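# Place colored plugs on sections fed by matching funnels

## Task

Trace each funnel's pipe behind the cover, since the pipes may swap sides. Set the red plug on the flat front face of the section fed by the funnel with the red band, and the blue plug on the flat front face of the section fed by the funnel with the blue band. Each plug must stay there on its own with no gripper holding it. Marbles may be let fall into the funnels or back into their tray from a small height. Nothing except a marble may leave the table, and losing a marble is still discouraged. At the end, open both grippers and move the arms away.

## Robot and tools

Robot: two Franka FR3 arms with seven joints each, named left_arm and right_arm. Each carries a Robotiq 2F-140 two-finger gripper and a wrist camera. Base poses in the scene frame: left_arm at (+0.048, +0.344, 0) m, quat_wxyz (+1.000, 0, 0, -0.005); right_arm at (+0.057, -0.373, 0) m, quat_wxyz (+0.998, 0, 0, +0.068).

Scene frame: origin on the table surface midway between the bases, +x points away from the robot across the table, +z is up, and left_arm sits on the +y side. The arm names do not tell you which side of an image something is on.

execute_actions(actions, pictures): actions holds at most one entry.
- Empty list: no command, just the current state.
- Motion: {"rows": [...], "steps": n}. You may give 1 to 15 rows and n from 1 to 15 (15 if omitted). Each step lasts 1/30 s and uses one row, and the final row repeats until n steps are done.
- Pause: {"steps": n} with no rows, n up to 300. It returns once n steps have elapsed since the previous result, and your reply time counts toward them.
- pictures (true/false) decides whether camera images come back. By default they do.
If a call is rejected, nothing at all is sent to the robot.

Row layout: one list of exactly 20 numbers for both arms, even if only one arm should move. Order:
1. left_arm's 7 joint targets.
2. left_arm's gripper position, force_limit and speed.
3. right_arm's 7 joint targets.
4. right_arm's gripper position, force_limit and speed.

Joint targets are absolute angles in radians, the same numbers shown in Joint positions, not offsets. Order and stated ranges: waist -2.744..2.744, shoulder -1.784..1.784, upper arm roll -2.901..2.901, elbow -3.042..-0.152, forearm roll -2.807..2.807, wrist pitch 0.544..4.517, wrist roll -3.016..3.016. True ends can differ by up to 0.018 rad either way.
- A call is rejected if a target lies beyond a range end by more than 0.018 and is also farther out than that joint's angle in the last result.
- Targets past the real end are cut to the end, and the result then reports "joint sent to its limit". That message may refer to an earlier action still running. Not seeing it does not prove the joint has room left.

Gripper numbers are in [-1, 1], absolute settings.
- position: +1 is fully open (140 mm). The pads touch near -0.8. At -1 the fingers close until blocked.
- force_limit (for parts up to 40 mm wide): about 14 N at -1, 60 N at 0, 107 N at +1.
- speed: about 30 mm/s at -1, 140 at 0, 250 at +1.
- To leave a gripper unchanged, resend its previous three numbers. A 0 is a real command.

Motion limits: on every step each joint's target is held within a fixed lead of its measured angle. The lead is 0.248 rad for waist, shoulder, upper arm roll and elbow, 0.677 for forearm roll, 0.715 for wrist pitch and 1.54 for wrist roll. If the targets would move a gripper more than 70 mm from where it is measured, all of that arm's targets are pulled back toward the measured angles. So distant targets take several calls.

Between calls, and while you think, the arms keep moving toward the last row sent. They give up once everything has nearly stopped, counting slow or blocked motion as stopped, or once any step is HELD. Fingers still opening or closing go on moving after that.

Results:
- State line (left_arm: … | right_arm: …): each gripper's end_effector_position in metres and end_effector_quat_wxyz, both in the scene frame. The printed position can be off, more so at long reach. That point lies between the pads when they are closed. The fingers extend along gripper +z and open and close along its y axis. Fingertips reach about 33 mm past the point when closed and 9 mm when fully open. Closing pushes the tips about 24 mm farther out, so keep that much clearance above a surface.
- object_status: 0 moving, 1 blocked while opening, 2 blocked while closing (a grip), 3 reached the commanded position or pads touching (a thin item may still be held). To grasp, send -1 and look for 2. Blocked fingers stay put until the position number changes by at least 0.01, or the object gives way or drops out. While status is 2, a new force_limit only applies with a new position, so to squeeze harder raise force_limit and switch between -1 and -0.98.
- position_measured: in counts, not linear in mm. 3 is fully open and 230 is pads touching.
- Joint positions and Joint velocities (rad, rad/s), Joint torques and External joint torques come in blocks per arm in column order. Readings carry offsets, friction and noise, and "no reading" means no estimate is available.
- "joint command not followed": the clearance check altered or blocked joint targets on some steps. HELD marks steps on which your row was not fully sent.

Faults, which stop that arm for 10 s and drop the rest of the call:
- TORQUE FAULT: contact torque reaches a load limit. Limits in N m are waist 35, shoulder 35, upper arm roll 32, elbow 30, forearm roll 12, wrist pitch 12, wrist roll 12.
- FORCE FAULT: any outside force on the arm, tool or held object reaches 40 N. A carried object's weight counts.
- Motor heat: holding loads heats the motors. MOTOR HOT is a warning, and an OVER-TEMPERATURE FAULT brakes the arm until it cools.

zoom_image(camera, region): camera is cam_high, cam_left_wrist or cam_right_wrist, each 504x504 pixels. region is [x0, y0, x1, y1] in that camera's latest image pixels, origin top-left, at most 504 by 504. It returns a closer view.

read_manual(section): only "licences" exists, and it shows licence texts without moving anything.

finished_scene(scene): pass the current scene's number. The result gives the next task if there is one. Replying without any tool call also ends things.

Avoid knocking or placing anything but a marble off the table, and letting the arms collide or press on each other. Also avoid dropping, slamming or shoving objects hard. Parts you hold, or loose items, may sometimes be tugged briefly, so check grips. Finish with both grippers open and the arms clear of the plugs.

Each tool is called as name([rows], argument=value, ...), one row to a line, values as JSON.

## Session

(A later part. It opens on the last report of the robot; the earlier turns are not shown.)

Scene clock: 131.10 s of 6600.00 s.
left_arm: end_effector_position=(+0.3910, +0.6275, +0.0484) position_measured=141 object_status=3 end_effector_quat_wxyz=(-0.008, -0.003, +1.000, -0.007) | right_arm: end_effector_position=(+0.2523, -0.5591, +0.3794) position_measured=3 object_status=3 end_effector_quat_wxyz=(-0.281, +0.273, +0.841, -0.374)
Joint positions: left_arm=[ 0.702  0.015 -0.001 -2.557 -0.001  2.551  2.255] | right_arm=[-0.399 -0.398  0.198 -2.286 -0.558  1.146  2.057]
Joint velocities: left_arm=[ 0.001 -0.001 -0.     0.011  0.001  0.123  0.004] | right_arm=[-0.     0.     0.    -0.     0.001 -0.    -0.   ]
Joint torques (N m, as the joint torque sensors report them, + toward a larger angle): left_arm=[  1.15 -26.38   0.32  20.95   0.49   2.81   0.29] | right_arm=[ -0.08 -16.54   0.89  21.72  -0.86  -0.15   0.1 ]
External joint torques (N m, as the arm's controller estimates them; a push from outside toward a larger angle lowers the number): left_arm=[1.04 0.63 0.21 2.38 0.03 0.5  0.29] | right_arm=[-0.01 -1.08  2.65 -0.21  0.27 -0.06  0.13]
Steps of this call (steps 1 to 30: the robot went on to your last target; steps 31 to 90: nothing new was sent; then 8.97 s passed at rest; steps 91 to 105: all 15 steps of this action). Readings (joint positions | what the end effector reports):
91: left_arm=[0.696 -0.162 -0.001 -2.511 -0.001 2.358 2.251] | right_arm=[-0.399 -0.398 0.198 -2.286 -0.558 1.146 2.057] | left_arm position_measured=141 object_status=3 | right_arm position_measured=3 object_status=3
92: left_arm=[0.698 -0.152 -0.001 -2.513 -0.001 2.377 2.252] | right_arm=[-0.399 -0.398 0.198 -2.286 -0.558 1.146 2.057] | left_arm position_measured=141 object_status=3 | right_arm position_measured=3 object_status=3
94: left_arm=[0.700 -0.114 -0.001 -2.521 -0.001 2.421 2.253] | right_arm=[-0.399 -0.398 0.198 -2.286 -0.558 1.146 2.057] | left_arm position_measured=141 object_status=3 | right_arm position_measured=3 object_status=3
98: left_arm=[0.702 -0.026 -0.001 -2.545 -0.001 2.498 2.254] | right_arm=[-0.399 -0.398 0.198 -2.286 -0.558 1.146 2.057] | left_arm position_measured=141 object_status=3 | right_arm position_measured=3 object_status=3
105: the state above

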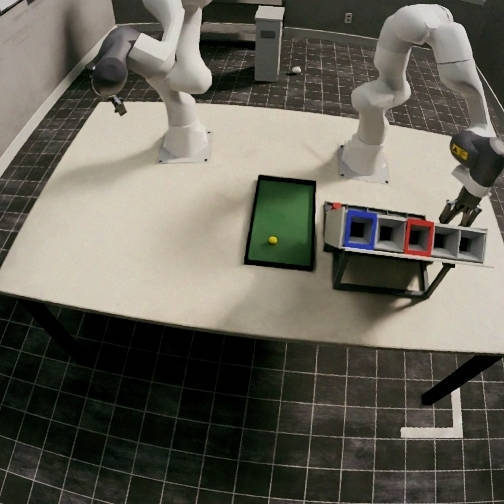

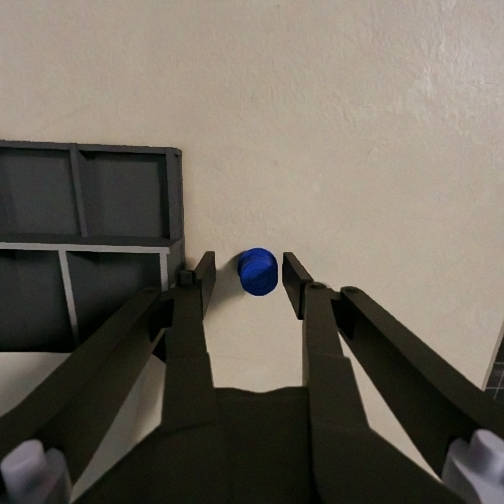

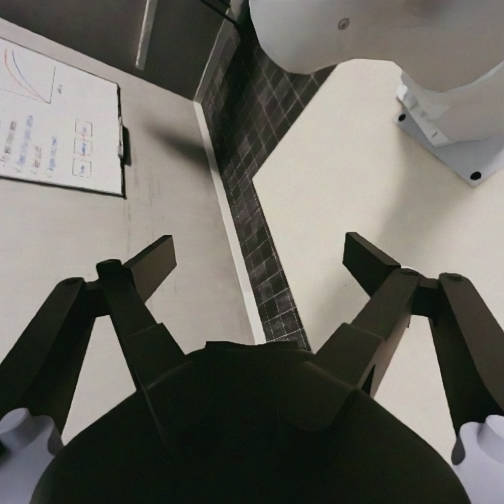

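execute_actions([
  {"rows":[[0.712,0.014,0,-2.555,0,2.574,2.265,-0.1,-0.3,0,-0.4,-0.4,0.2,-2.287,-0.557,1.144,2.057,1,0,0],[0.712,0.014,0,-2.555,0,2.574,2.265,-0.1,-0.3,0,-0.4,-0.4,0.2,-2.287,-0.557,1.144,2.057,1,0,0],[0.712,0.014,0,-2.555,0,2.574,2.265,-0.1,-0.3,0,-0.4,-0.4,0.2,-2.287,-0.557,1.144,2.057,1,0,0],[0.712,0.014,0,-2.555,0,2.574,2.265,-1,-0.3,-0.2,-0.4,-0.4,0.2,-2.287,-0.557,1.144,2.057,1,0,0]],"steps":15},
], pictures=false)

execute_actions([
  {"steps":5},
])

Scene clock: 135.60 s of 6600.00 s.
left_arm: end_effector_position=(+0.3942, +0.6350, +0.0507) position_measured=191 object_status=0 end_effector_quat_wxyz=(+0.000, -0.005, +1.000, +0.000) | right_arm: end_effector_position=(+0.2523, -0.5591, +0.3794) position_measured=3 object_status=3 end_effector_quat_wxyz=(-0.281, +0.273, +0.841, -0.374)
Joint positions: left_arm=[ 0.71   0.015 -0.001 -2.556 -0.001  2.572  2.26 ] | right_arm=[-0.399 -0.398  0.198 -2.286 -0.558  1.146  2.057]
Joint velocities: left_arm=[-0.     0.     0.001  0.    -0.001  0.     0.003] | right_arm=[-0.    -0.     0.001 -0.002  0.003  0.001  0.001]
Joint torques (N m, as the joint torque sensors report them, + toward a larger angle): left_arm=[  2.03 -28.29   0.36  20.48   0.56   2.69   0.4 ] | right_arm=[ -0.67 -17.36   0.25  21.34  -0.83  -0.23   0.17]
External joint torques (N m, as the arm's controller estimates them; a push from outside toward a larger angle lowers the number): left_arm=[ 1.96 -1.25  0.27  1.74  0.09  0.28  0.4 ] | right_arm=[-0.63 -1.85  1.98 -0.57  0.28 -0.14  0.2 ]
Steps of this call (steps 1 to 30: the robot went on to your last target; steps 31 to 90: nothing new was sent; then 1.00 s passed at rest; steps 91 to 105: all 15 steps of this action). Readings (joint positions | what the end effector reports):
91: left_arm=[0.703 0.015 -0.001 -2.556 -0.001 2.571 2.257] | right_arm=[-0.399 -0.398 0.198 -2.286 -0.558 1.146 2.057] | left_arm position_measured=141 object_status=3 | right_arm position_measured=3 object_status=3
92: left_arm=[0.705 0.015 -0.001 -2.556 -0.001 2.571 2.257] | right_arm=[-0.399 -0.398 0.198 -2.286 -0.558 1.146 2.057] | left_arm position_measured=141 object_status=3 | right_arm position_measured=3 object_status=3
94: left_arm=[0.708 0.015 -0.001 -2.556 -0.001 2.571 2.258] | right_arm=[-0.399 -0.398 0.198 -2.286 -0.558 1.146 2.057] | left_arm position_measured=141 object_status=0 | right_arm position_measured=3 object_status=3
98: left_arm=[0.710 0.015 -0.001 -2.556 -0.001 2.571 2.259] | right_arm=[-0.399 -0.398 0.198 -2.286 -0.558 1.146 2.057] | left_arm position_measured=166 object_status=0 | right_arm position_measured=3 object_status=3
105: the state above

Scene clock: 135.77 s of 6600.00 s.
left_arm: end_effector_position=(+0.3942, +0.6350, +0.0507) position_measured=191 object_status=2 end_effector_quat_wxyz=(+0.000, -0.005, +1.000, +0.000) | right_arm: end_effector_position=(+0.2523, -0.5591, +0.3794) position_measured=3 object_status=3 end_effector_quat_wxyz=(-0.281, +0.273, +0.841, -0.374)
Joint positions: left_arm=[ 0.71   0.015 -0.001 -2.556 -0.001  2.572  2.261] | right_arm=[-0.399 -0.398  0.198 -2.286 -0.558  1.146  2.057]
Joint velocities: left_arm=[-0.     0.001 -0.001  0.001 -0.     0.     0.004] | right_arm=[-0.     0.001  0.001 -0.     0.001  0.     0.002]
Joint torques (N m, as the joint torque sensors report them, + toward a larger angle): left_arm=[  2.12 -27.52   1.2   20.86   0.59   2.68   0.38] | right_arm=[ -0.85 -16.39   0.33  21.76  -0.8   -0.21   0.19]
External joint torques (N m, as the arm's controller estimates them; a push from outside toward a larger angle lowers the number): left_arm=[ 2.25 -0.48  1.31  2.06  0.11  0.26  0.38] | right_arm=[-0.89 -0.86  1.98 -0.2   0.32 -0.13  0.23]
Steps of this call (steps 1 to 5: the robot went on to your last target). Readings (joint positions | what the end effector reports):
1: left_arm=[0.710 0.015 -0.001 -2.556 -0.001 2.572 2.260] | right_arm=[-0.399 -0.398 0.198 -2.286 -0.558 1.146 2.057] | left_arm position_measured=191 object_status=0 | right_arm position_measured=3 object_status=3
2: left_arm=[0.710 0.015 -0.001 -2.556 -0.001 2.572 2.260] | right_arm=[-0.399 -0.398 0.198 -2.286 -0.558 1.146 2.057] | left_arm position_measured=191 object_status=0 | right_arm position_measured=3 object_status=3
4: left_arm=[0.710 0.015 -0.001 -2.556 -0.001 2.572 2.261] | right_arm=[-0.399 -0.398 0.198 -2.286 -0.558 1.146 2.057] | left_arm position_measured=191 object_status=2 | right_arm position_measured=3 object_status=3
5: the state above

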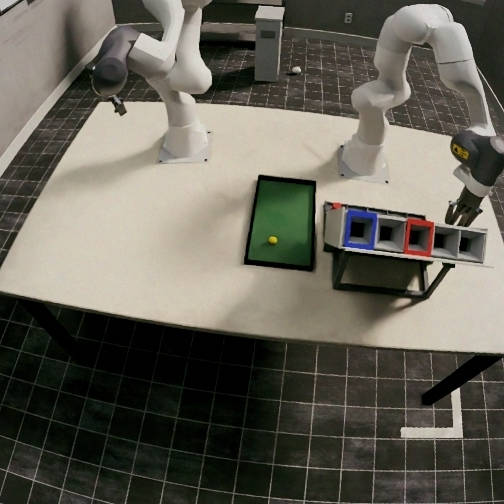

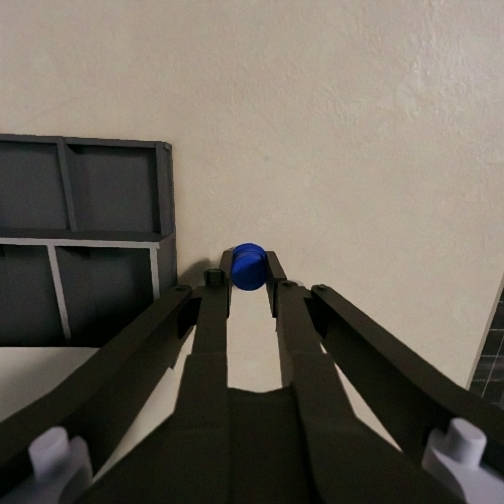

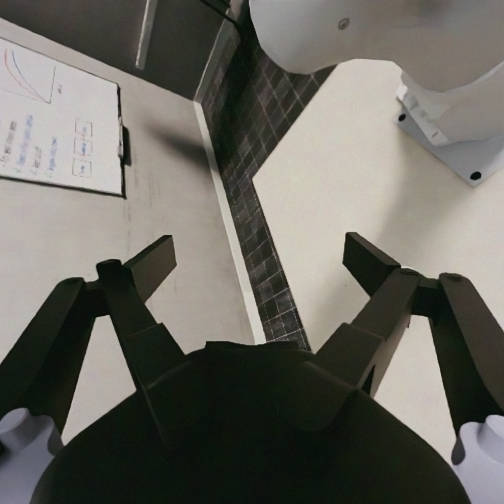

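Lift first via hover-like pose, then retract.

execute_actions([
  {"rows":[[0.712,-0.02,0,-2.55,0,2.54,2.265,-1,-0.3,-0.2,-0.4,-0.4,0.2,-2.287,-0.557,1.144,2.057,1,0,0],[0.712,-0.06,0,-2.545,0,2.49,2.265,-1,-0.3,-0.2,-0.4,-0.4,0.2,-2.287,-0.557,1.144,2.057,1,0,0],[0.712,-0.10,0,-2.54,0,2.44,2.265,-1,-0.3,-0.2,-0.4,-0.4,0.2,-2.287,-0.557,1.144,2.057,1,0,0],[0.712,-0.15,0,-2.55,0,2.39,2.265,-1,-0.3,-0.2,-0.4,-0.4,0.2,-2.287,-0.557,1.144,2.057,1,0,0],[0.712,-0.20,0,-2.57,0,2.35,2.265,-1,-0.3,-0.2,-0.4,-0.4,0.2,-2.287,-0.557,1.144,2.057,1,0,0],[0.712,-0.25,0,-2.60,0,2.32,2.265,-1,-0.3,-0.2,-0.4,-0.4,0.2,-2.287,-0.557,1.144,2.057,1,0,0],[0.712,-0.31,0,-2.63,0,2.30,2.265,-1,-0.3,-0.2,-0.4,-0.4,0.2,-2.287,-0.557,1.144,2.057,1,0,0],[0.712,-0.37,0,-2.67,0,2.28,2.265,-1,-0.3,-0.2,-0.4,-0.4,0.2,-2.287,-0.557,1.144,2.057,1,0,0],[0.712,-0.43,0,-2.71,0,2.26,2.265,-1,-0.3,-0.2,-0.4,-0.4,0.2,-2.287,-0.557,1.144,2.057,1,0,0],[0.712,-0.49,0,-2.75,0,2.24,2.265,-1,-0.3,-0.2,-0.4,-0.4,0.2,-2.287,-0.557,1.144,2.057,1,0,0],[0.712,-0.55,0,-2.79,0,2.23,2.265,-1,-0.3,-0.2,-0.4,-0.4,0.2,-2.287,-0.557,1.144,2.057,1,0,0],[0.712,-0.61,0,-2.83,0,2.22,2.265,-1,-0.3,-0.2,-0.4,-0.4,0.2,-2.287,-0.557,1.144,2.057,1,0,0],[0.712,-0.66,0,-2.87,0,2.21,2.265,-1,-0.3,-0.2,-0.4,-0.4,0.2,-2.287,-0.557,1.144,2.057,1,0,0],[0.712,-0.70,0,-2.91,0,2.2,2.265,-1,-0.3,-0.2,-0.4,-0.4,0.2,-2.287,-0.557,1.144,2.057,1,0,0]],"steps":15},
], pictures=false)

execute_actions([
  {"rows":[[0.66,-0.70,0,-2.91,0,2.2,2.2,-1,-0.3,-0.2,-0.4,-0.4,0.2,-2.287,-0.557,1.144,2.057,1,0,0],[0.6,-0.70,0,-2.91,0,2.2,2.1,-1,-0.3,-0.2,-0.4,-0.4,0.2,-2.287,-0.557,1.144,2.057,1,0,0],[0.52,-0.70,0,-2.91,0,2.2,2.0,-1,-0.3,-0.2,-0.4,-0.4,0.2,-2.287,-0.557,1.144,2.057,1,0,0],[0.44,-0.70,0,-2.91,0,2.2,1.9,-1,-0.3,-0.2,-0.4,-0.4,0.2,-2.287,-0.557,1.144,2.057,1,0,0],[0.36,-0.70,0,-2.91,0,2.2,1.8,-1,-0.3,-0.2,-0.4,-0.4,0.2,-2.287,-0.557,1.144,2.057,1,0,0],[0.28,-0.70,0,-2.91,0,2.2,1.7,-1,-0.3,-0.2,-0.4,-0.4,0.2,-2.287,-0.557,1.144,2.057,1,0,0],[0.2,-0.70,0,-2.91,0,2.2,1.6,-1,-0.3,-0.2,-0.4,-0.4,0.2,-2.287,-0.557,1.144,2.057,1,0,0],[0.12,-0.70,0,-2.91,0,2.2,1.5,-1,-0.3,-0.2,-0.4,-0.4,0.2,-2.287,-0.557,1.144,2.057,1,0,0],[0.04,-0.70,0,-2.91,0,2.2,1.41,-1,-0.3,-0.2,-0.4,-0.4,0.2,-2.287,-0.557,1.144,2.057,1,0,0],[-0.04,-0.70,0,-2.91,0,2.2,1.41,-1,-0.3,-0.2,-0.4,-0.4,0.2,-2.287,-0.557,1.144,2.057,1,0,0],[-0.1,-0.70,0,-2.91,0,2.2,1.41,-1,-0.3,-0.2,-0.4,-0.4,0.2,-2.287,-0.557,1.144,2.057,1,0,0],[-0.146,-0.70,0,-2.91,0,2.2,1.41,-1,-0.3,-0.2,-0.4,-0.4,0.2,-2.287,-0.557,1.144,2.057,1,0,0]],"steps":15},
], pictures=false)

execute_actions([
  {"rows":[[-0.146,-0.69,0,-2.92,0,2.25,1.415,-1,-0.3,-0.2,-0.4,-0.4,0.2,-2.287,-0.557,1.144,2.057,1,0,0],[-0.146,-0.676,0,-2.935,0,2.28,1.415,-1,-0.3,-0.2,-0.4,-0.4,0.2,-2.287,-0.557,1.144,2.057,1,0,0],[-0.146,-0.656,0,-2.943,0,2.31,1.415,-1,-0.3,-0.2,-0.4,-0.4,0.2,-2.287,-0.557,1.144,2.057,1,0,0],[-0.146,-0.636,0,-2.951,0,2.34,1.415,-1,-0.3,-0.2,-0.4,-0.4,0.2,-2.287,-0.557,1.144,2.057,1,0,0],[-0.146,-0.616,0,-2.959,0,2.37,1.415,-1,-0.3,-0.2,-0.4,-0.4,0.2,-2.287,-0.557,1.144,2.057,1,0,0],[-0.146,-0.596,0,-2.967,0,2.39,1.415,-1,-0.3,-0.2,-0.4,-0.4,0.2,-2.287,-0.557,1.144,2.057,1,0,0],[-0.146,-0.576,0,-2.975,0,2.41,1.415,-1,-0.3,-0.2,-0.4,-0.4,0.2,-2.287,-0.557,1.144,2.057,1,0,0],[-0.146,-0.556,0,-2.983,0,2.43,1.415,-1,-0.3,-0.2,-0.4,-0.4,0.2,-2.287,-0.557,1.144,2.057,1,0,0],[-0.146,-0.538,0,-2.991,0,2.44,1.415,-1,-0.3,-0.2,-0.4,-0.4,0.2,-2.287,-0.557,1.144,2.057,1,0,0],[-0.146,-0.52,0,-2.998,0,2.44,1.415,-1,-0.3,-0.2,-0.4,-0.4,0.2,-2.287,-0.557,1.144,2.057,1,0,0]],"steps":15},
])

Scene clock: 159.53 s of 6600.00 s.
left_arm: end_effector_position=(+0.3076, +0.5625, +0.1585) position_measured=191 object_status=2 end_effector_quat_wxyz=(+0.020, -0.005, +1.000, +0.017) | right_arm: end_effector_position=(+0.2523, -0.5591, +0.3794) position_measured=3 object_status=3 end_effector_quat_wxyz=(-0.281, +0.273, +0.841, -0.374)
Joint positions: left_arm=[ 0.71  -0.638 -0.001 -2.852 -0.001  2.266  2.261] | right_arm=[-0.399 -0.398  0.198 -2.286 -0.558  1.146  2.057]
Joint velocities: left_arm=[ 0.001 -0.952  0.    -0.762  0.    -0.407 -0.001] | right_arm=[ 0.    -0.001 -0.    -0.001  0.001  0.001 -0.002]
Joint torques (N m, as the joint torque sensors report them, + toward a larger angle): left_arm=[ 0.76  1.85 -0.42 27.43  0.83  2.79  0.39] | right_arm=[ -0.85 -16.14   0.61  21.22  -0.77  -0.13   0.1 ]
External joint torques (N m, as the arm's controller estimates them; a push from outside toward a larger angle lowers the number): left_arm=[ 1.16 -0.59  0.6   1.66 -0.12 -0.34  0.39] | right_arm=[-0.86 -0.57  2.3  -0.77  0.35 -0.05  0.14]
Steps of this call (steps 1 to 15: the robot went on to your last target; steps 16 to 90: nothing new was sent; then 20.27 s passed at rest; steps 91 to 105: all 15 steps of this action). Readings (joint positions | what the end effector reports):
91: left_arm=[0.710 0.010 -0.001 -2.556 -0.001 2.566 2.261] | right_arm=[-0.399 -0.398 0.198 -2.286 -0.558 1.146 2.057] | left_arm position_measured=191 object_status=2 | right_arm position_measured=3 object_status=3
92: left_arm=[0.710 -0.004 -0.001 -2.556 -0.001 2.552 2.261] | right_arm=[-0.399 -0.398 0.198 -2.286 -0.558 1.146 2.057] | left_arm position_measured=191 object_status=2 | right_arm position_measured=3 object_status=3
94: left_arm=[0.710 -0.060 -0.001 -2.555 -0.001 2.506 2.261] | right_arm=[-0.399 -0.398 0.198 -2.286 -0.558 1.146 2.057] | left_arm position_measured=191 object_status=2 | right_arm position_measured=3 object_status=3
98: left_arm=[0.710 -0.255 -0.001 -2.608 -0.001 2.402 2.261] | right_arm=[-0.399 -0.398 0.198 -2.286 -0.558 1.146 2.057] | left_arm position_measured=191 object_status=2 | right_arm position_measured=3 object_status=3
105: the state above

Scene clock: 160.03 s of 6600.00 s.
left_arm: end_effector_position=(+0.3505, +0.3074, +0.1467) position_measured=191 object_status=2 end_effector_quat_wxyz=(-0.001, +0.122, +0.992, +0.002) | right_arm: end_effector_position=(+0.2523, -0.5591, +0.3794) position_measured=3 object_status=3 end_effector_quat_wxyz=(-0.281, +0.273, +0.841, -0.374)
Joint positions: left_arm=[-0.108 -0.697 -0.006 -2.907 -0.001  2.207  1.694] | right_arm=[-0.399 -0.398  0.198 -2.286 -0.558  1.146  2.057]
Joint velocities: left_arm=[-0.512 -0.001  0.001 -0.015  0.    -0.028 -0.927] | right_arm=[ 0.001  0.001  0.     0.001 -0.     0.001 -0.   ]
Joint torques (N m, as the joint torque sensors report them, + toward a larger angle): left_arm=[ 1.71 -7.07  2.72 22.82  0.71  1.91 -0.2 ] | right_arm=[ -0.72 -16.42   0.54  21.07  -0.75  -0.19   0.2 ]
External joint torques (N m, as the arm's controller estimates them; a push from outside toward a larger angle lowers the number): left_arm=[-2.48 -0.32 -0.35  0.13  0.02 -0.46 -0.21] | right_arm=[-0.74 -0.91  2.22 -0.93  0.37 -0.11  0.24]
Steps of this call (steps 1 to 15: all 15 steps of this action). Readings (joint positions | what the end effector reports):
1: left_arm=[0.699 -0.662 0.002 -2.872 -0.001 2.254 2.256] | right_arm=[-0.399 -0.398 0.198 -2.286 -0.558 1.146 2.057] | left_arm position_measured=191 object_status=2 | right_arm position_measured=3 object_status=3
2: left_arm=[0.672 -0.677 0.004 -2.886 -0.001 2.244 2.241] | right_arm=[-0.399 -0.398 0.198 -2.286 -0.558 1.146 2.057] | left_arm position_measured=191 object_status=2 | right_arm position_measured=3 object_status=3
4: left_arm=[0.571 -0.689 0.006 -2.900 -0.001 2.230 2.185] | right_arm=[-0.399 -0.398 0.198 -2.286 -0.558 1.146 2.057] | left_arm position_measured=191 object_status=2 | right_arm position_measured=3 object_status=3
8: left_arm=[0.290 -0.696 0.002 -2.906 -0.001 2.216 2.000] | right_arm=[-0.399 -0.398 0.198 -2.286 -0.558 1.146 2.057] | left_arm position_measured=191 object_status=2 | right_arm position_measured=3 object_status=3
15: the state above

Scene clock: 160.53 s of 6600.00 s.
left_arm: end_effector_position=(+0.3273, +0.3005, +0.0736) position_measured=191 object_status=2 end_effector_quat_wxyz=(-0.032, +0.028, +0.999, +0.004) | right_arm: end_effector_position=(+0.2523, -0.5591, +0.3794) position_measured=3 object_status=3 end_effector_quat_wxyz=(-0.281, +0.273, +0.841, -0.374)
Joint positions: left_arm=[-0.144 -0.523 -0.002 -2.998 -0.001  2.41   1.472] | right_arm=[-0.399 -0.398  0.198 -2.286 -0.558  1.146  2.057]
Joint velocities: left_arm=[-0.     0.036  0.    -0.003 -0.     0.157 -0.178] | right_arm=[-0.    -0.001 -0.002 -0.001  0.001 -0.    -0.001]
Joint torques (N m, as the joint torque sensors report them, + toward a larger angle): left_arm=[-1.58 -8.89  0.27 21.47  0.47  2.86 -0.08] | right_arm=[ -1.09 -15.72   0.97  20.88  -0.89  -0.16   0.08]
External joint torques (N m, as the arm's controller estimates them; a push from outside toward a larger angle lowers the number): left_arm=[-1.57  1.69  0.73  0.55 -0.04  0.45 -0.09] | right_arm=[-1.03 -0.04  2.73 -1.13  0.24 -0.07  0.11]
Steps of this call (steps 1 to 15: all 15 steps of this action). Readings (joint positions | what the end effector reports):
1: left_arm=[-0.121 -0.697 -0.005 -2.910 -0.001 2.214 1.665] | right_arm=[-0.399 -0.398 0.198 -2.286 -0.558 1.146 2.057] | left_arm position_measured=191 object_status=2 | right_arm position_measured=3 object_status=3
2: left_arm=[-0.130 -0.693 -0.005 -2.915 -0.001 2.226 1.640] | right_arm=[-0.399 -0.398 0.198 -2.286 -0.558 1.146 2.057] | left_arm position_measured=191 object_status=2 | right_arm position_measured=3 object_status=3
4: left_arm=[-0.138 -0.672 -0.004 -2.929 -0.001 2.258 1.596] | right_arm=[-0.399 -0.398 0.198 -2.286 -0.558 1.146 2.057] | left_arm position_measured=191 object_status=2 | right_arm position_measured=3 object_status=3
8: left_arm=[-0.143 -0.599 -0.002 -2.964 -0.001 2.337 1.533] | right_arm=[-0.399 -0.398 0.198 -2.286 -0.558 1.146 2.057] | left_arm position_measured=191 object_status=2 | right_arm position_measured=3 object_status=3
15: the state above

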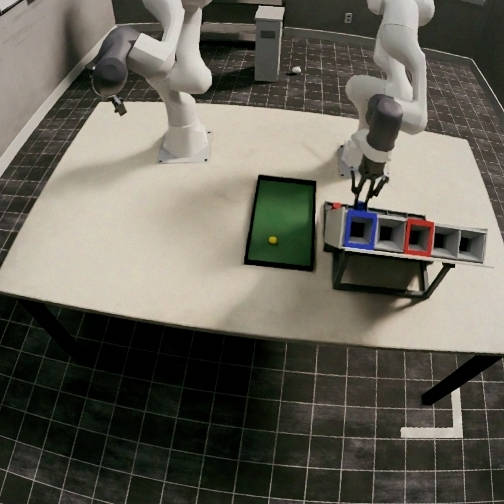

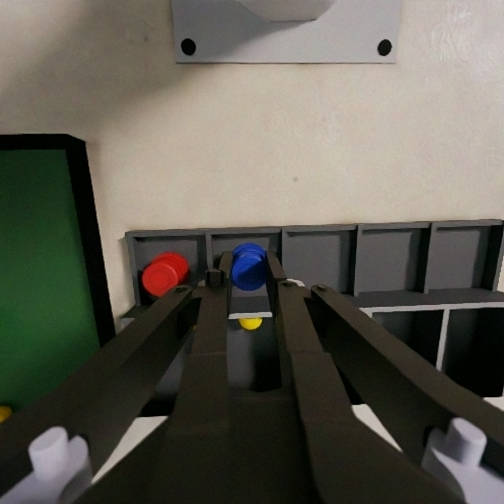

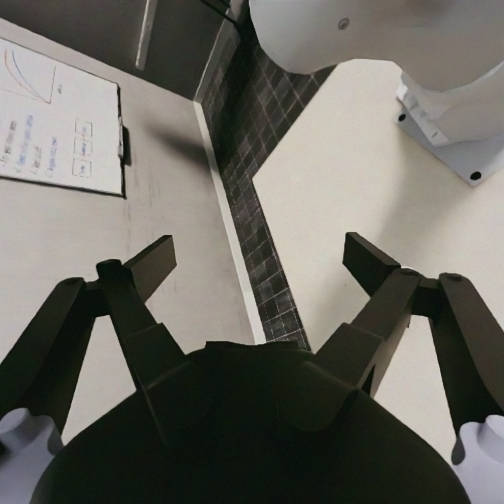

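execute_actions([
  {"rows":[[-0.15,-0.515,0,-3.0,0,2.47,1.415,-1,-0.3,-0.2,-0.4,-0.4,0.2,-2.287,-0.557,1.144,2.057,1,0,0],[-0.15,-0.508,0,-3.003,0,2.48,1.415,-1,-0.3,-0.2,-0.4,-0.4,0.2,-2.287,-0.557,1.144,2.057,1,0,0],[-0.15,-0.5,0,-3.006,0,2.495,1.415,-1,-0.3,-0.2,-0.4,-0.4,0.2,-2.287,-0.557,1.144,2.057,1,0,0],[-0.15,-0.492,0,-3.009,0,2.51,1.415,-1,-0.3,-0.2,-0.4,-0.4,0.2,-2.287,-0.557,1.144,2.057,1,0,0],[-0.15,-0.485,0,-3.011,0,2.51,1.415,-1,-0.3,-0.2,-0.4,-0.4,0.2,-2.287,-0.557,1.144,2.057,1,0,0],[-0.15,-0.478,0,-3.013,0,2.51,1.415,-1,-0.3,-0.2,-0.4,-0.4,0.2,-2.287,-0.557,1.144,2.057,1,0,0],[-0.15,-0.47,0,-3.016,0,2.51,1.415,-1,-0.3,-0.2,-0.4,-0.4,0.2,-2.287,-0.557,1.144,2.057,1,0,0]],"steps":15},
])

Scene clock: 165.37 s of 6600.00 s.
left_arm: end_effector_position=(+0.3332, +0.2984, +0.0593) position_measured=191 object_status=2 end_effector_quat_wxyz=(-0.020, +0.003, +1.000, +0.003) | right_arm: end_effector_position=(+0.2523, -0.5591, +0.3794) position_measured=3 object_status=3 end_effector_quat_wxyz=(-0.281, +0.273, +0.841, -0.374)
Joint positions: left_arm=[-0.148 -0.472 -0.001 -3.015 -0.001  2.502  1.419] | right_arm=[-0.399 -0.398  0.198 -2.286 -0.558  1.146  2.057]
Joint velocities: left_arm=[-0.    -0.001  0.001  0.001 -0.002  0.031 -0.001] | right_arm=[ 0.001 -0.    -0.     0.    -0.     0.     0.   ]
Joint torques (N m, as the joint torque sensors report them, + toward a larger angle): left_arm=[-1.56 -7.97  0.19 20.4   0.41  2.69 -0.07] | right_arm=[ -0.52 -16.2    1.2   20.99  -0.79  -0.14   0.15]
External joint torques (N m, as the arm's controller estimates them; a push from outside toward a larger angle lowers the number): left_arm=[-1.58  2.41  0.58  1.28 -0.04  0.37 -0.07] | right_arm=[-0.53 -0.6   2.89 -1.    0.33 -0.06  0.18]
Steps of this call (steps 1 to 30: the robot went on to your last target; steps 31 to 90: nothing new was sent; then 1.33 s passed at rest; steps 91 to 105: all 15 steps of this action). Readings (joint positions | what the end effector reports):
91: left_arm=[-0.145 -0.521 -0.001 -2.999 -0.001 2.442 1.419] | right_arm=[-0.399 -0.398 0.198 -2.286 -0.558 1.146 2.057] | left_arm position_measured=191 object_status=2 | right_arm position_measured=3 object_status=3
92: left_arm=[-0.146 -0.519 -0.001 -2.999 -0.001 2.448 1.419] | right_arm=[-0.399 -0.398 0.198 -2.286 -0.558 1.146 2.057] | left_arm position_measured=191 object_status=2 | right_arm position_measured=3 object_status=3
94: left_arm=[-0.147 -0.509 -0.001 -3.002 -0.001 2.466 1.419] | right_arm=[-0.399 -0.398 0.198 -2.286 -0.558 1.146 2.057] | left_arm position_measured=191 object_status=2 | right_arm position_measured=3 object_status=3
98: left_arm=[-0.148 -0.482 -0.001 -3.011 -0.001 2.489 1.419] | right_arm=[-0.399 -0.398 0.198 -2.286 -0.558 1.146 2.057] | left_arm position_measured=191 object_status=2 | right_arm position_measured=3 object_status=3
105: the state above

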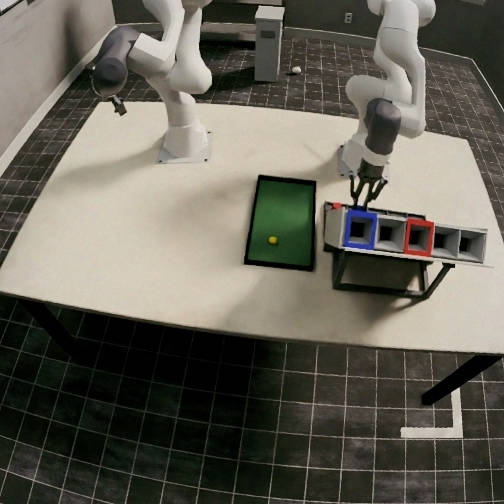

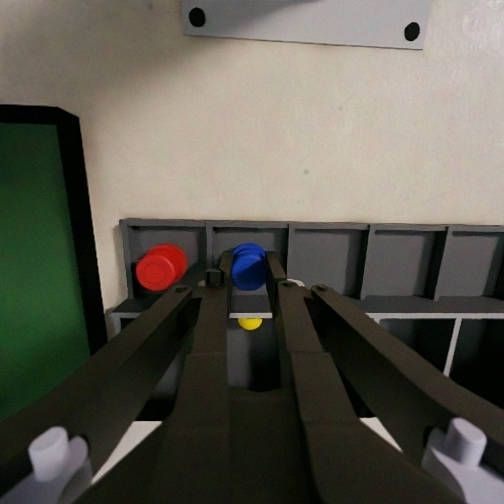

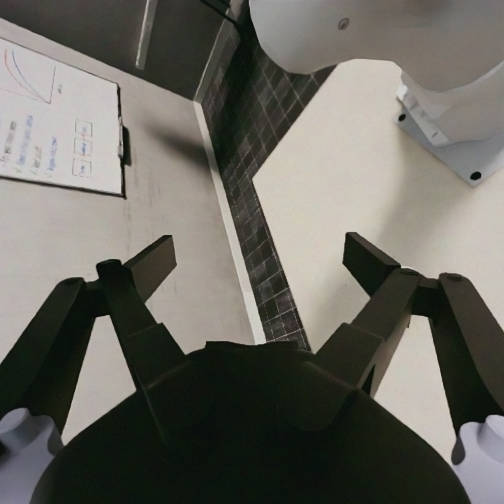

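execute_actions([
  {"rows":[[-0.15,-0.47,0,-3.016,0,2.51,1.415,-0.3,-0.3,-0.2,-0.4,-0.4,0.2,-2.287,-0.557,1.144,2.057,1,0,0]],"steps":9},
], pictures=false)

execute_actions([
  {"rows":[[-0.15,-0.49,0,-3.01,0,2.47,1.415,-0.3,-0.3,-0.2,-0.4,-0.4,0.2,-2.287,-0.557,1.144,2.057,1,0,0],[-0.15,-0.51,0,-3.0,0,2.43,1.415,-0.3,-0.3,-0.2,-0.4,-0.4,0.2,-2.287,-0.557,1.144,2.057,1,0,0],[-0.15,-0.535,0,-2.99,0,2.39,1.415,-0.3,-0.3,-0.2,-0.4,-0.4,0.2,-2.287,-0.557,1.144,2.057,1,0,0],[-0.15,-0.56,0,-2.98,0,2.35,1.415,-0.3,-0.3,-0.2,-0.4,-0.4,0.2,-2.287,-0.557,1.144,2.057,1,0,0],[-0.15,-0.59,0,-2.97,0,2.31,1.415,-0.3,-0.3,-0.2,-0.4,-0.4,0.2,-2.287,-0.557,1.144,2.057,1,0,0],[-0.15,-0.62,0,-2.96,0,2.27,1.415,-0.3,-0.3,-0.2,-0.4,-0.4,0.2,-2.287,-0.557,1.144,2.057,1,0,0],[-0.15,-0.65,0,-2.945,0,2.23,1.415,-0.3,-0.3,-0.2,-0.4,-0.4,0.2,-2.287,-0.557,1.144,2.057,1,0,0],[-0.15,-0.68,0,-2.93,0,2.19,1.415,-0.3,-0.3,-0.2,-0.4,-0.4,0.2,-2.287,-0.557,1.144,2.057,1,0,0],[-0.15,-0.72,0,-2.91,0,2.14,1.415,-0.3,-0.3,-0.2,-0.4,-0.4,0.2,-2.287,-0.557,1.144,2.057,1,0,0],[-0.15,-0.76,0,-2.89,0,2.08,1.415,-0.3,-0.3,-0.2,-0.4,-0.4,0.2,-2.287,-0.557,1.144,2.057,1,0,0],[-0.15,-0.8,0,-2.87,0,2.02,1.415,-0.3,-0.3,-0.2,-0.4,-0.4,0.2,-2.287,-0.557,1.144,2.057,1,0,0],[-0.15,-0.85,0,-2.85,0,1.96,1.415,-0.3,-0.3,-0.2,-0.4,-0.4,0.2,-2.287,-0.557,1.144,2.057,1,0,0],[-0.15,-0.9,0,-2.83,0,1.9,1.415,-0.3,-0.3,-0.2,-0.4,-0.4,0.2,-2.287,-0.557,1.144,2.057,1,0,0],[-0.15,-0.95,0,-2.81,0,1.82,1.415,-0.3,-0.3,-0.2,-0.4,-0.4,0.2,-2.287,-0.557,1.144,2.057,1,0,0]],"steps":15},
], pictures=false)

execute_actions([
  {"steps":12},
])

Scene clock: 173.83 s of 6600.00 s.
left_arm: end_effector_position=(+0.3348, +0.2981, +0.0597) position_measured=167 object_status=0 end_effector_quat_wxyz=(-0.018, +0.003, +1.000, +0.003) | right_arm: end_effector_position=(+0.2523, -0.5591, +0.3794) position_measured=3 object_status=3 end_effector_quat_wxyz=(-0.281, +0.273, +0.841, -0.374)
Joint positions: left_arm=[-0.148 -0.472 -0.001 -3.015 -0.001  2.507  1.419] | right_arm=[-0.399 -0.398  0.198 -2.286 -0.558  1.146  2.057]
Joint velocities: left_arm=[0.001 0.    0.001 0.    0.    0.    0.003] | right_arm=[-0.002 -0.001  0.    -0.    -0.001  0.001  0.001]
Joint torques (N m, as the joint torque sensors report them, + toward a larger angle): left_arm=[-0.94 -8.72 -0.09 20.83  0.47  2.69  0.01] | right_arm=[ -0.71 -16.09  -0.17  20.75  -0.8   -0.15   0.02]
External joint torques (N m, as the arm's controller estimates them; a push from outside toward a larger angle lowers the number): left_arm=[-0.93  1.64  0.33  1.71  0.01  0.36  0.01] | right_arm=[-0.68 -0.52  1.55 -1.24  0.33 -0.07  0.06]
Steps of this call (steps 1 to 15: the robot went on to your last target; steps 16 to 90: nothing new was sent; then 5.17 s passed at rest; steps 91 to 99: all 9 steps of this action). Readings (joint positions | what the end effector reports):
91: left_arm=[-0.148 -0.472 -0.001 -3.015 -0.001 2.507 1.419] | right_arm=[-0.399 -0.398 0.198 -2.286 -0.558 1.146 2.057] | left_arm position_measured=191 object_status=0 | right_arm position_measured=3 object_status=3
92: left_arm=[-0.148 -0.472 -0.001 -3.015 -0.001 2.507 1.419] | right_arm=[-0.399 -0.398 0.198 -2.286 -0.558 1.146 2.057] | left_arm position_measured=190 object_status=0 | right_arm position_measured=3 object_status=3
94: left_arm=[-0.148 -0.472 -0.001 -3.015 -0.001 2.507 1.419] | right_arm=[-0.399 -0.398 0.198 -2.286 -0.558 1.146 2.057] | left_arm position_measured=173 object_status=0 | right_arm position_measured=3 object_status=3
98: left_arm=[-0.148 -0.472 -0.001 -3.015 -0.001 2.507 1.419] | right_arm=[-0.399 -0.398 0.198 -2.286 -0.558 1.146 2.057] | left_arm position_measured=167 object_status=0 | right_arm position_measured=3 object_status=3
99: the state above

Scene clock: 174.33 s of 6600.00 s.
left_arm: end_effector_position=(+0.3522, +0.2953, +0.2215) position_measured=167 object_status=3 end_effector_quat_wxyz=(+0.040, +0.003, +0.999, -0.006) | right_arm: end_effector_position=(+0.2523, -0.5591, +0.3794) position_measured=3 object_status=3 end_effector_quat_wxyz=(-0.281, +0.273, +0.841, -0.374)
Joint positions: left_arm=[-0.148 -0.886 -0.001 -2.834 -0.001  2.03   1.419] | right_arm=[-0.399 -0.398  0.198 -2.286 -0.558  1.146  2.057]
Joint velocities: left_arm=[ 0.002 -1.036  0.002  0.506 -0.001 -1.189  0.   ] | right_arm=[0.001 0.    0.001 0.001 0.001 0.    0.002]
Joint torques (N m, as the joint torque sensors report them, + toward a larger angle): left_arm=[-0.99 10.79  0.2  16.19  0.76  0.7  -0.01] | right_arm=[ -0.79 -15.63   0.66  21.27  -0.78  -0.25   0.16]
External joint torques (N m, as the arm's controller estimates them; a push from outside toward a larger angle lowers the number): left_arm=[-1.02 -0.4   0.96  2.2   0.   -0.59 -0.01] | right_arm=[-0.81 -0.07  2.34 -0.75  0.34 -0.17  0.19]
Steps of this call (steps 1 to 15: all 15 steps of this action). Readings (joint positions | what the end effector reports):
1: left_arm=[-0.148 -0.475 -0.001 -3.015 -0.001 2.501 1.419] | right_arm=[-0.399 -0.398 0.198 -2.286 -0.558 1.146 2.057] | left_arm position_measured=167 object_status=0 | right_arm position_measured=3 object_status=3
2: left_arm=[-0.148 -0.483 -0.001 -3.013 -0.001 2.489 1.419] | right_arm=[-0.399 -0.398 0.198 -2.286 -0.558 1.146 2.057] | left_arm position_measured=167 object_status=0 | right_arm position_measured=3 object_status=3
4: left_arm=[-0.148 -0.513 -0.001 -3.002 -0.001 2.449 1.419] | right_arm=[-0.399 -0.398 0.198 -2.286 -0.558 1.146 2.057] | left_arm position_measured=167 object_status=0 | right_arm position_measured=3 object_status=3
8: left_arm=[-0.148 -0.616 -0.001 -2.960 -0.001 2.337 1.419] | right_arm=[-0.399 -0.398 0.198 -2.286 -0.558 1.146 2.057] | left_arm position_measured=167 object_status=3 | right_arm position_measured=3 object_status=3
15: the state above

Scene clock: 174.73 s of 6600.00 s.
left_arm: end_effector_position=(+0.3093, +0.3022, +0.2333) position_measured=167 object_status=3 end_effector_quat_wxyz=(-0.010, +0.003, +1.000, +0.002) | right_arm: end_effector_position=(+0.2523, -0.5591, +0.3794) position_measured=3 object_status=3 end_effector_quat_wxyz=(-0.281, +0.273, +0.841, -0.374)
Joint positions: left_arm=[-0.148 -0.948 -0.001 -2.809 -0.001  1.842  1.419] | right_arm=[-0.399 -0.398  0.198 -2.286 -0.558  1.146  2.057]
Joint velocities: left_arm=[ 0.    -0.001 -0.001 -0.001  0.001 -0.118 -0.   ] | right_arm=[-0.001 -0.001 -0.001 -0.001  0.001  0.     0.001]
Joint torques (N m, as the joint torque sensors report them, + toward a larger angle): left_arm=[-1.74 -1.    0.45 25.2   0.77  1.93 -0.11] | right_arm=[ -0.8  -16.18   0.52  20.96  -0.79  -0.24   0.13]
External joint torques (N m, as the arm's controller estimates them; a push from outside toward a larger angle lowers the number): left_arm=[-1.75 -0.05  1.18  0.74 -0.01 -0.5  -0.11] | right_arm=[-0.79 -0.63  2.23 -0.99  0.33 -0.15  0.17]
Steps of this call (steps 1 to 12: the robot went on to your last target). Readings (joint positions | what the end effector reports):
1: left_arm=[-0.148 -0.914 -0.001 -2.821 -0.001 1.994 1.419] | right_arm=[-0.399 -0.398 0.198 -2.286 -0.558 1.146 2.057] | left_arm position_measured=167 object_status=3 | right_arm position_measured=3 object_status=3
2: left_arm=[-0.148 -0.931 -0.001 -2.812 -0.001 1.965 1.419] | right_arm=[-0.399 -0.398 0.198 -2.286 -0.558 1.146 2.057] | left_arm position_measured=167 object_status=3 | right_arm position_measured=3 object_status=3
4: left_arm=[-0.148 -0.945 -0.001 -2.807 -0.001 1.920 1.419] | right_arm=[-0.399 -0.398 0.198 -2.286 -0.558 1.146 2.057] | left_arm position_measured=167 object_status=3 | right_arm position_measured=3 object_status=3
8: left_arm=[-0.148 -0.948 -0.001 -2.809 -0.001 1.866 1.419] | right_arm=[-0.399 -0.398 0.198 -2.286 -0.558 1.146 2.057] | left_arm position_measured=167 object_status=3 | right_arm position_measured=3 object_status=3
12: the state above

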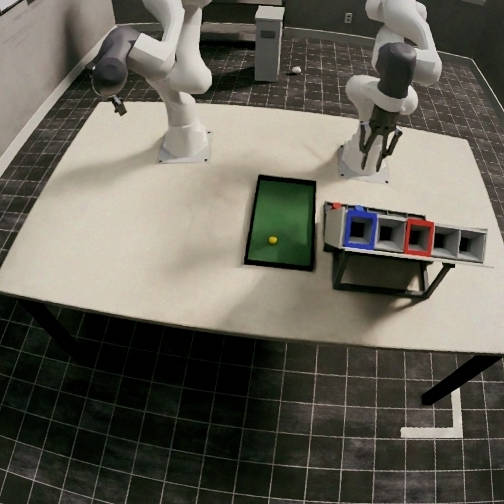

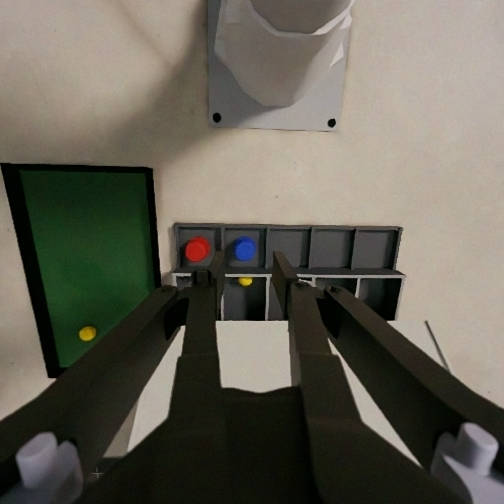

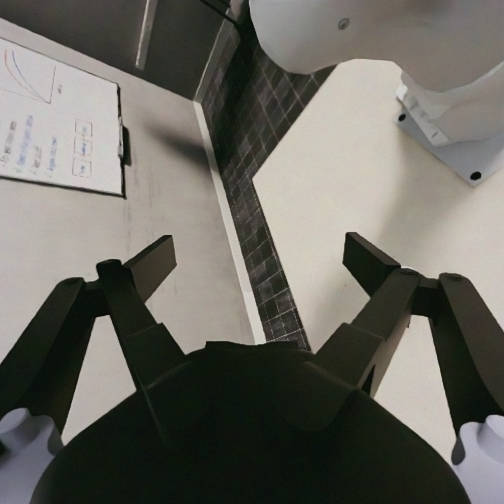

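finished_scene(scene=2)

The scene is finished: the task was done.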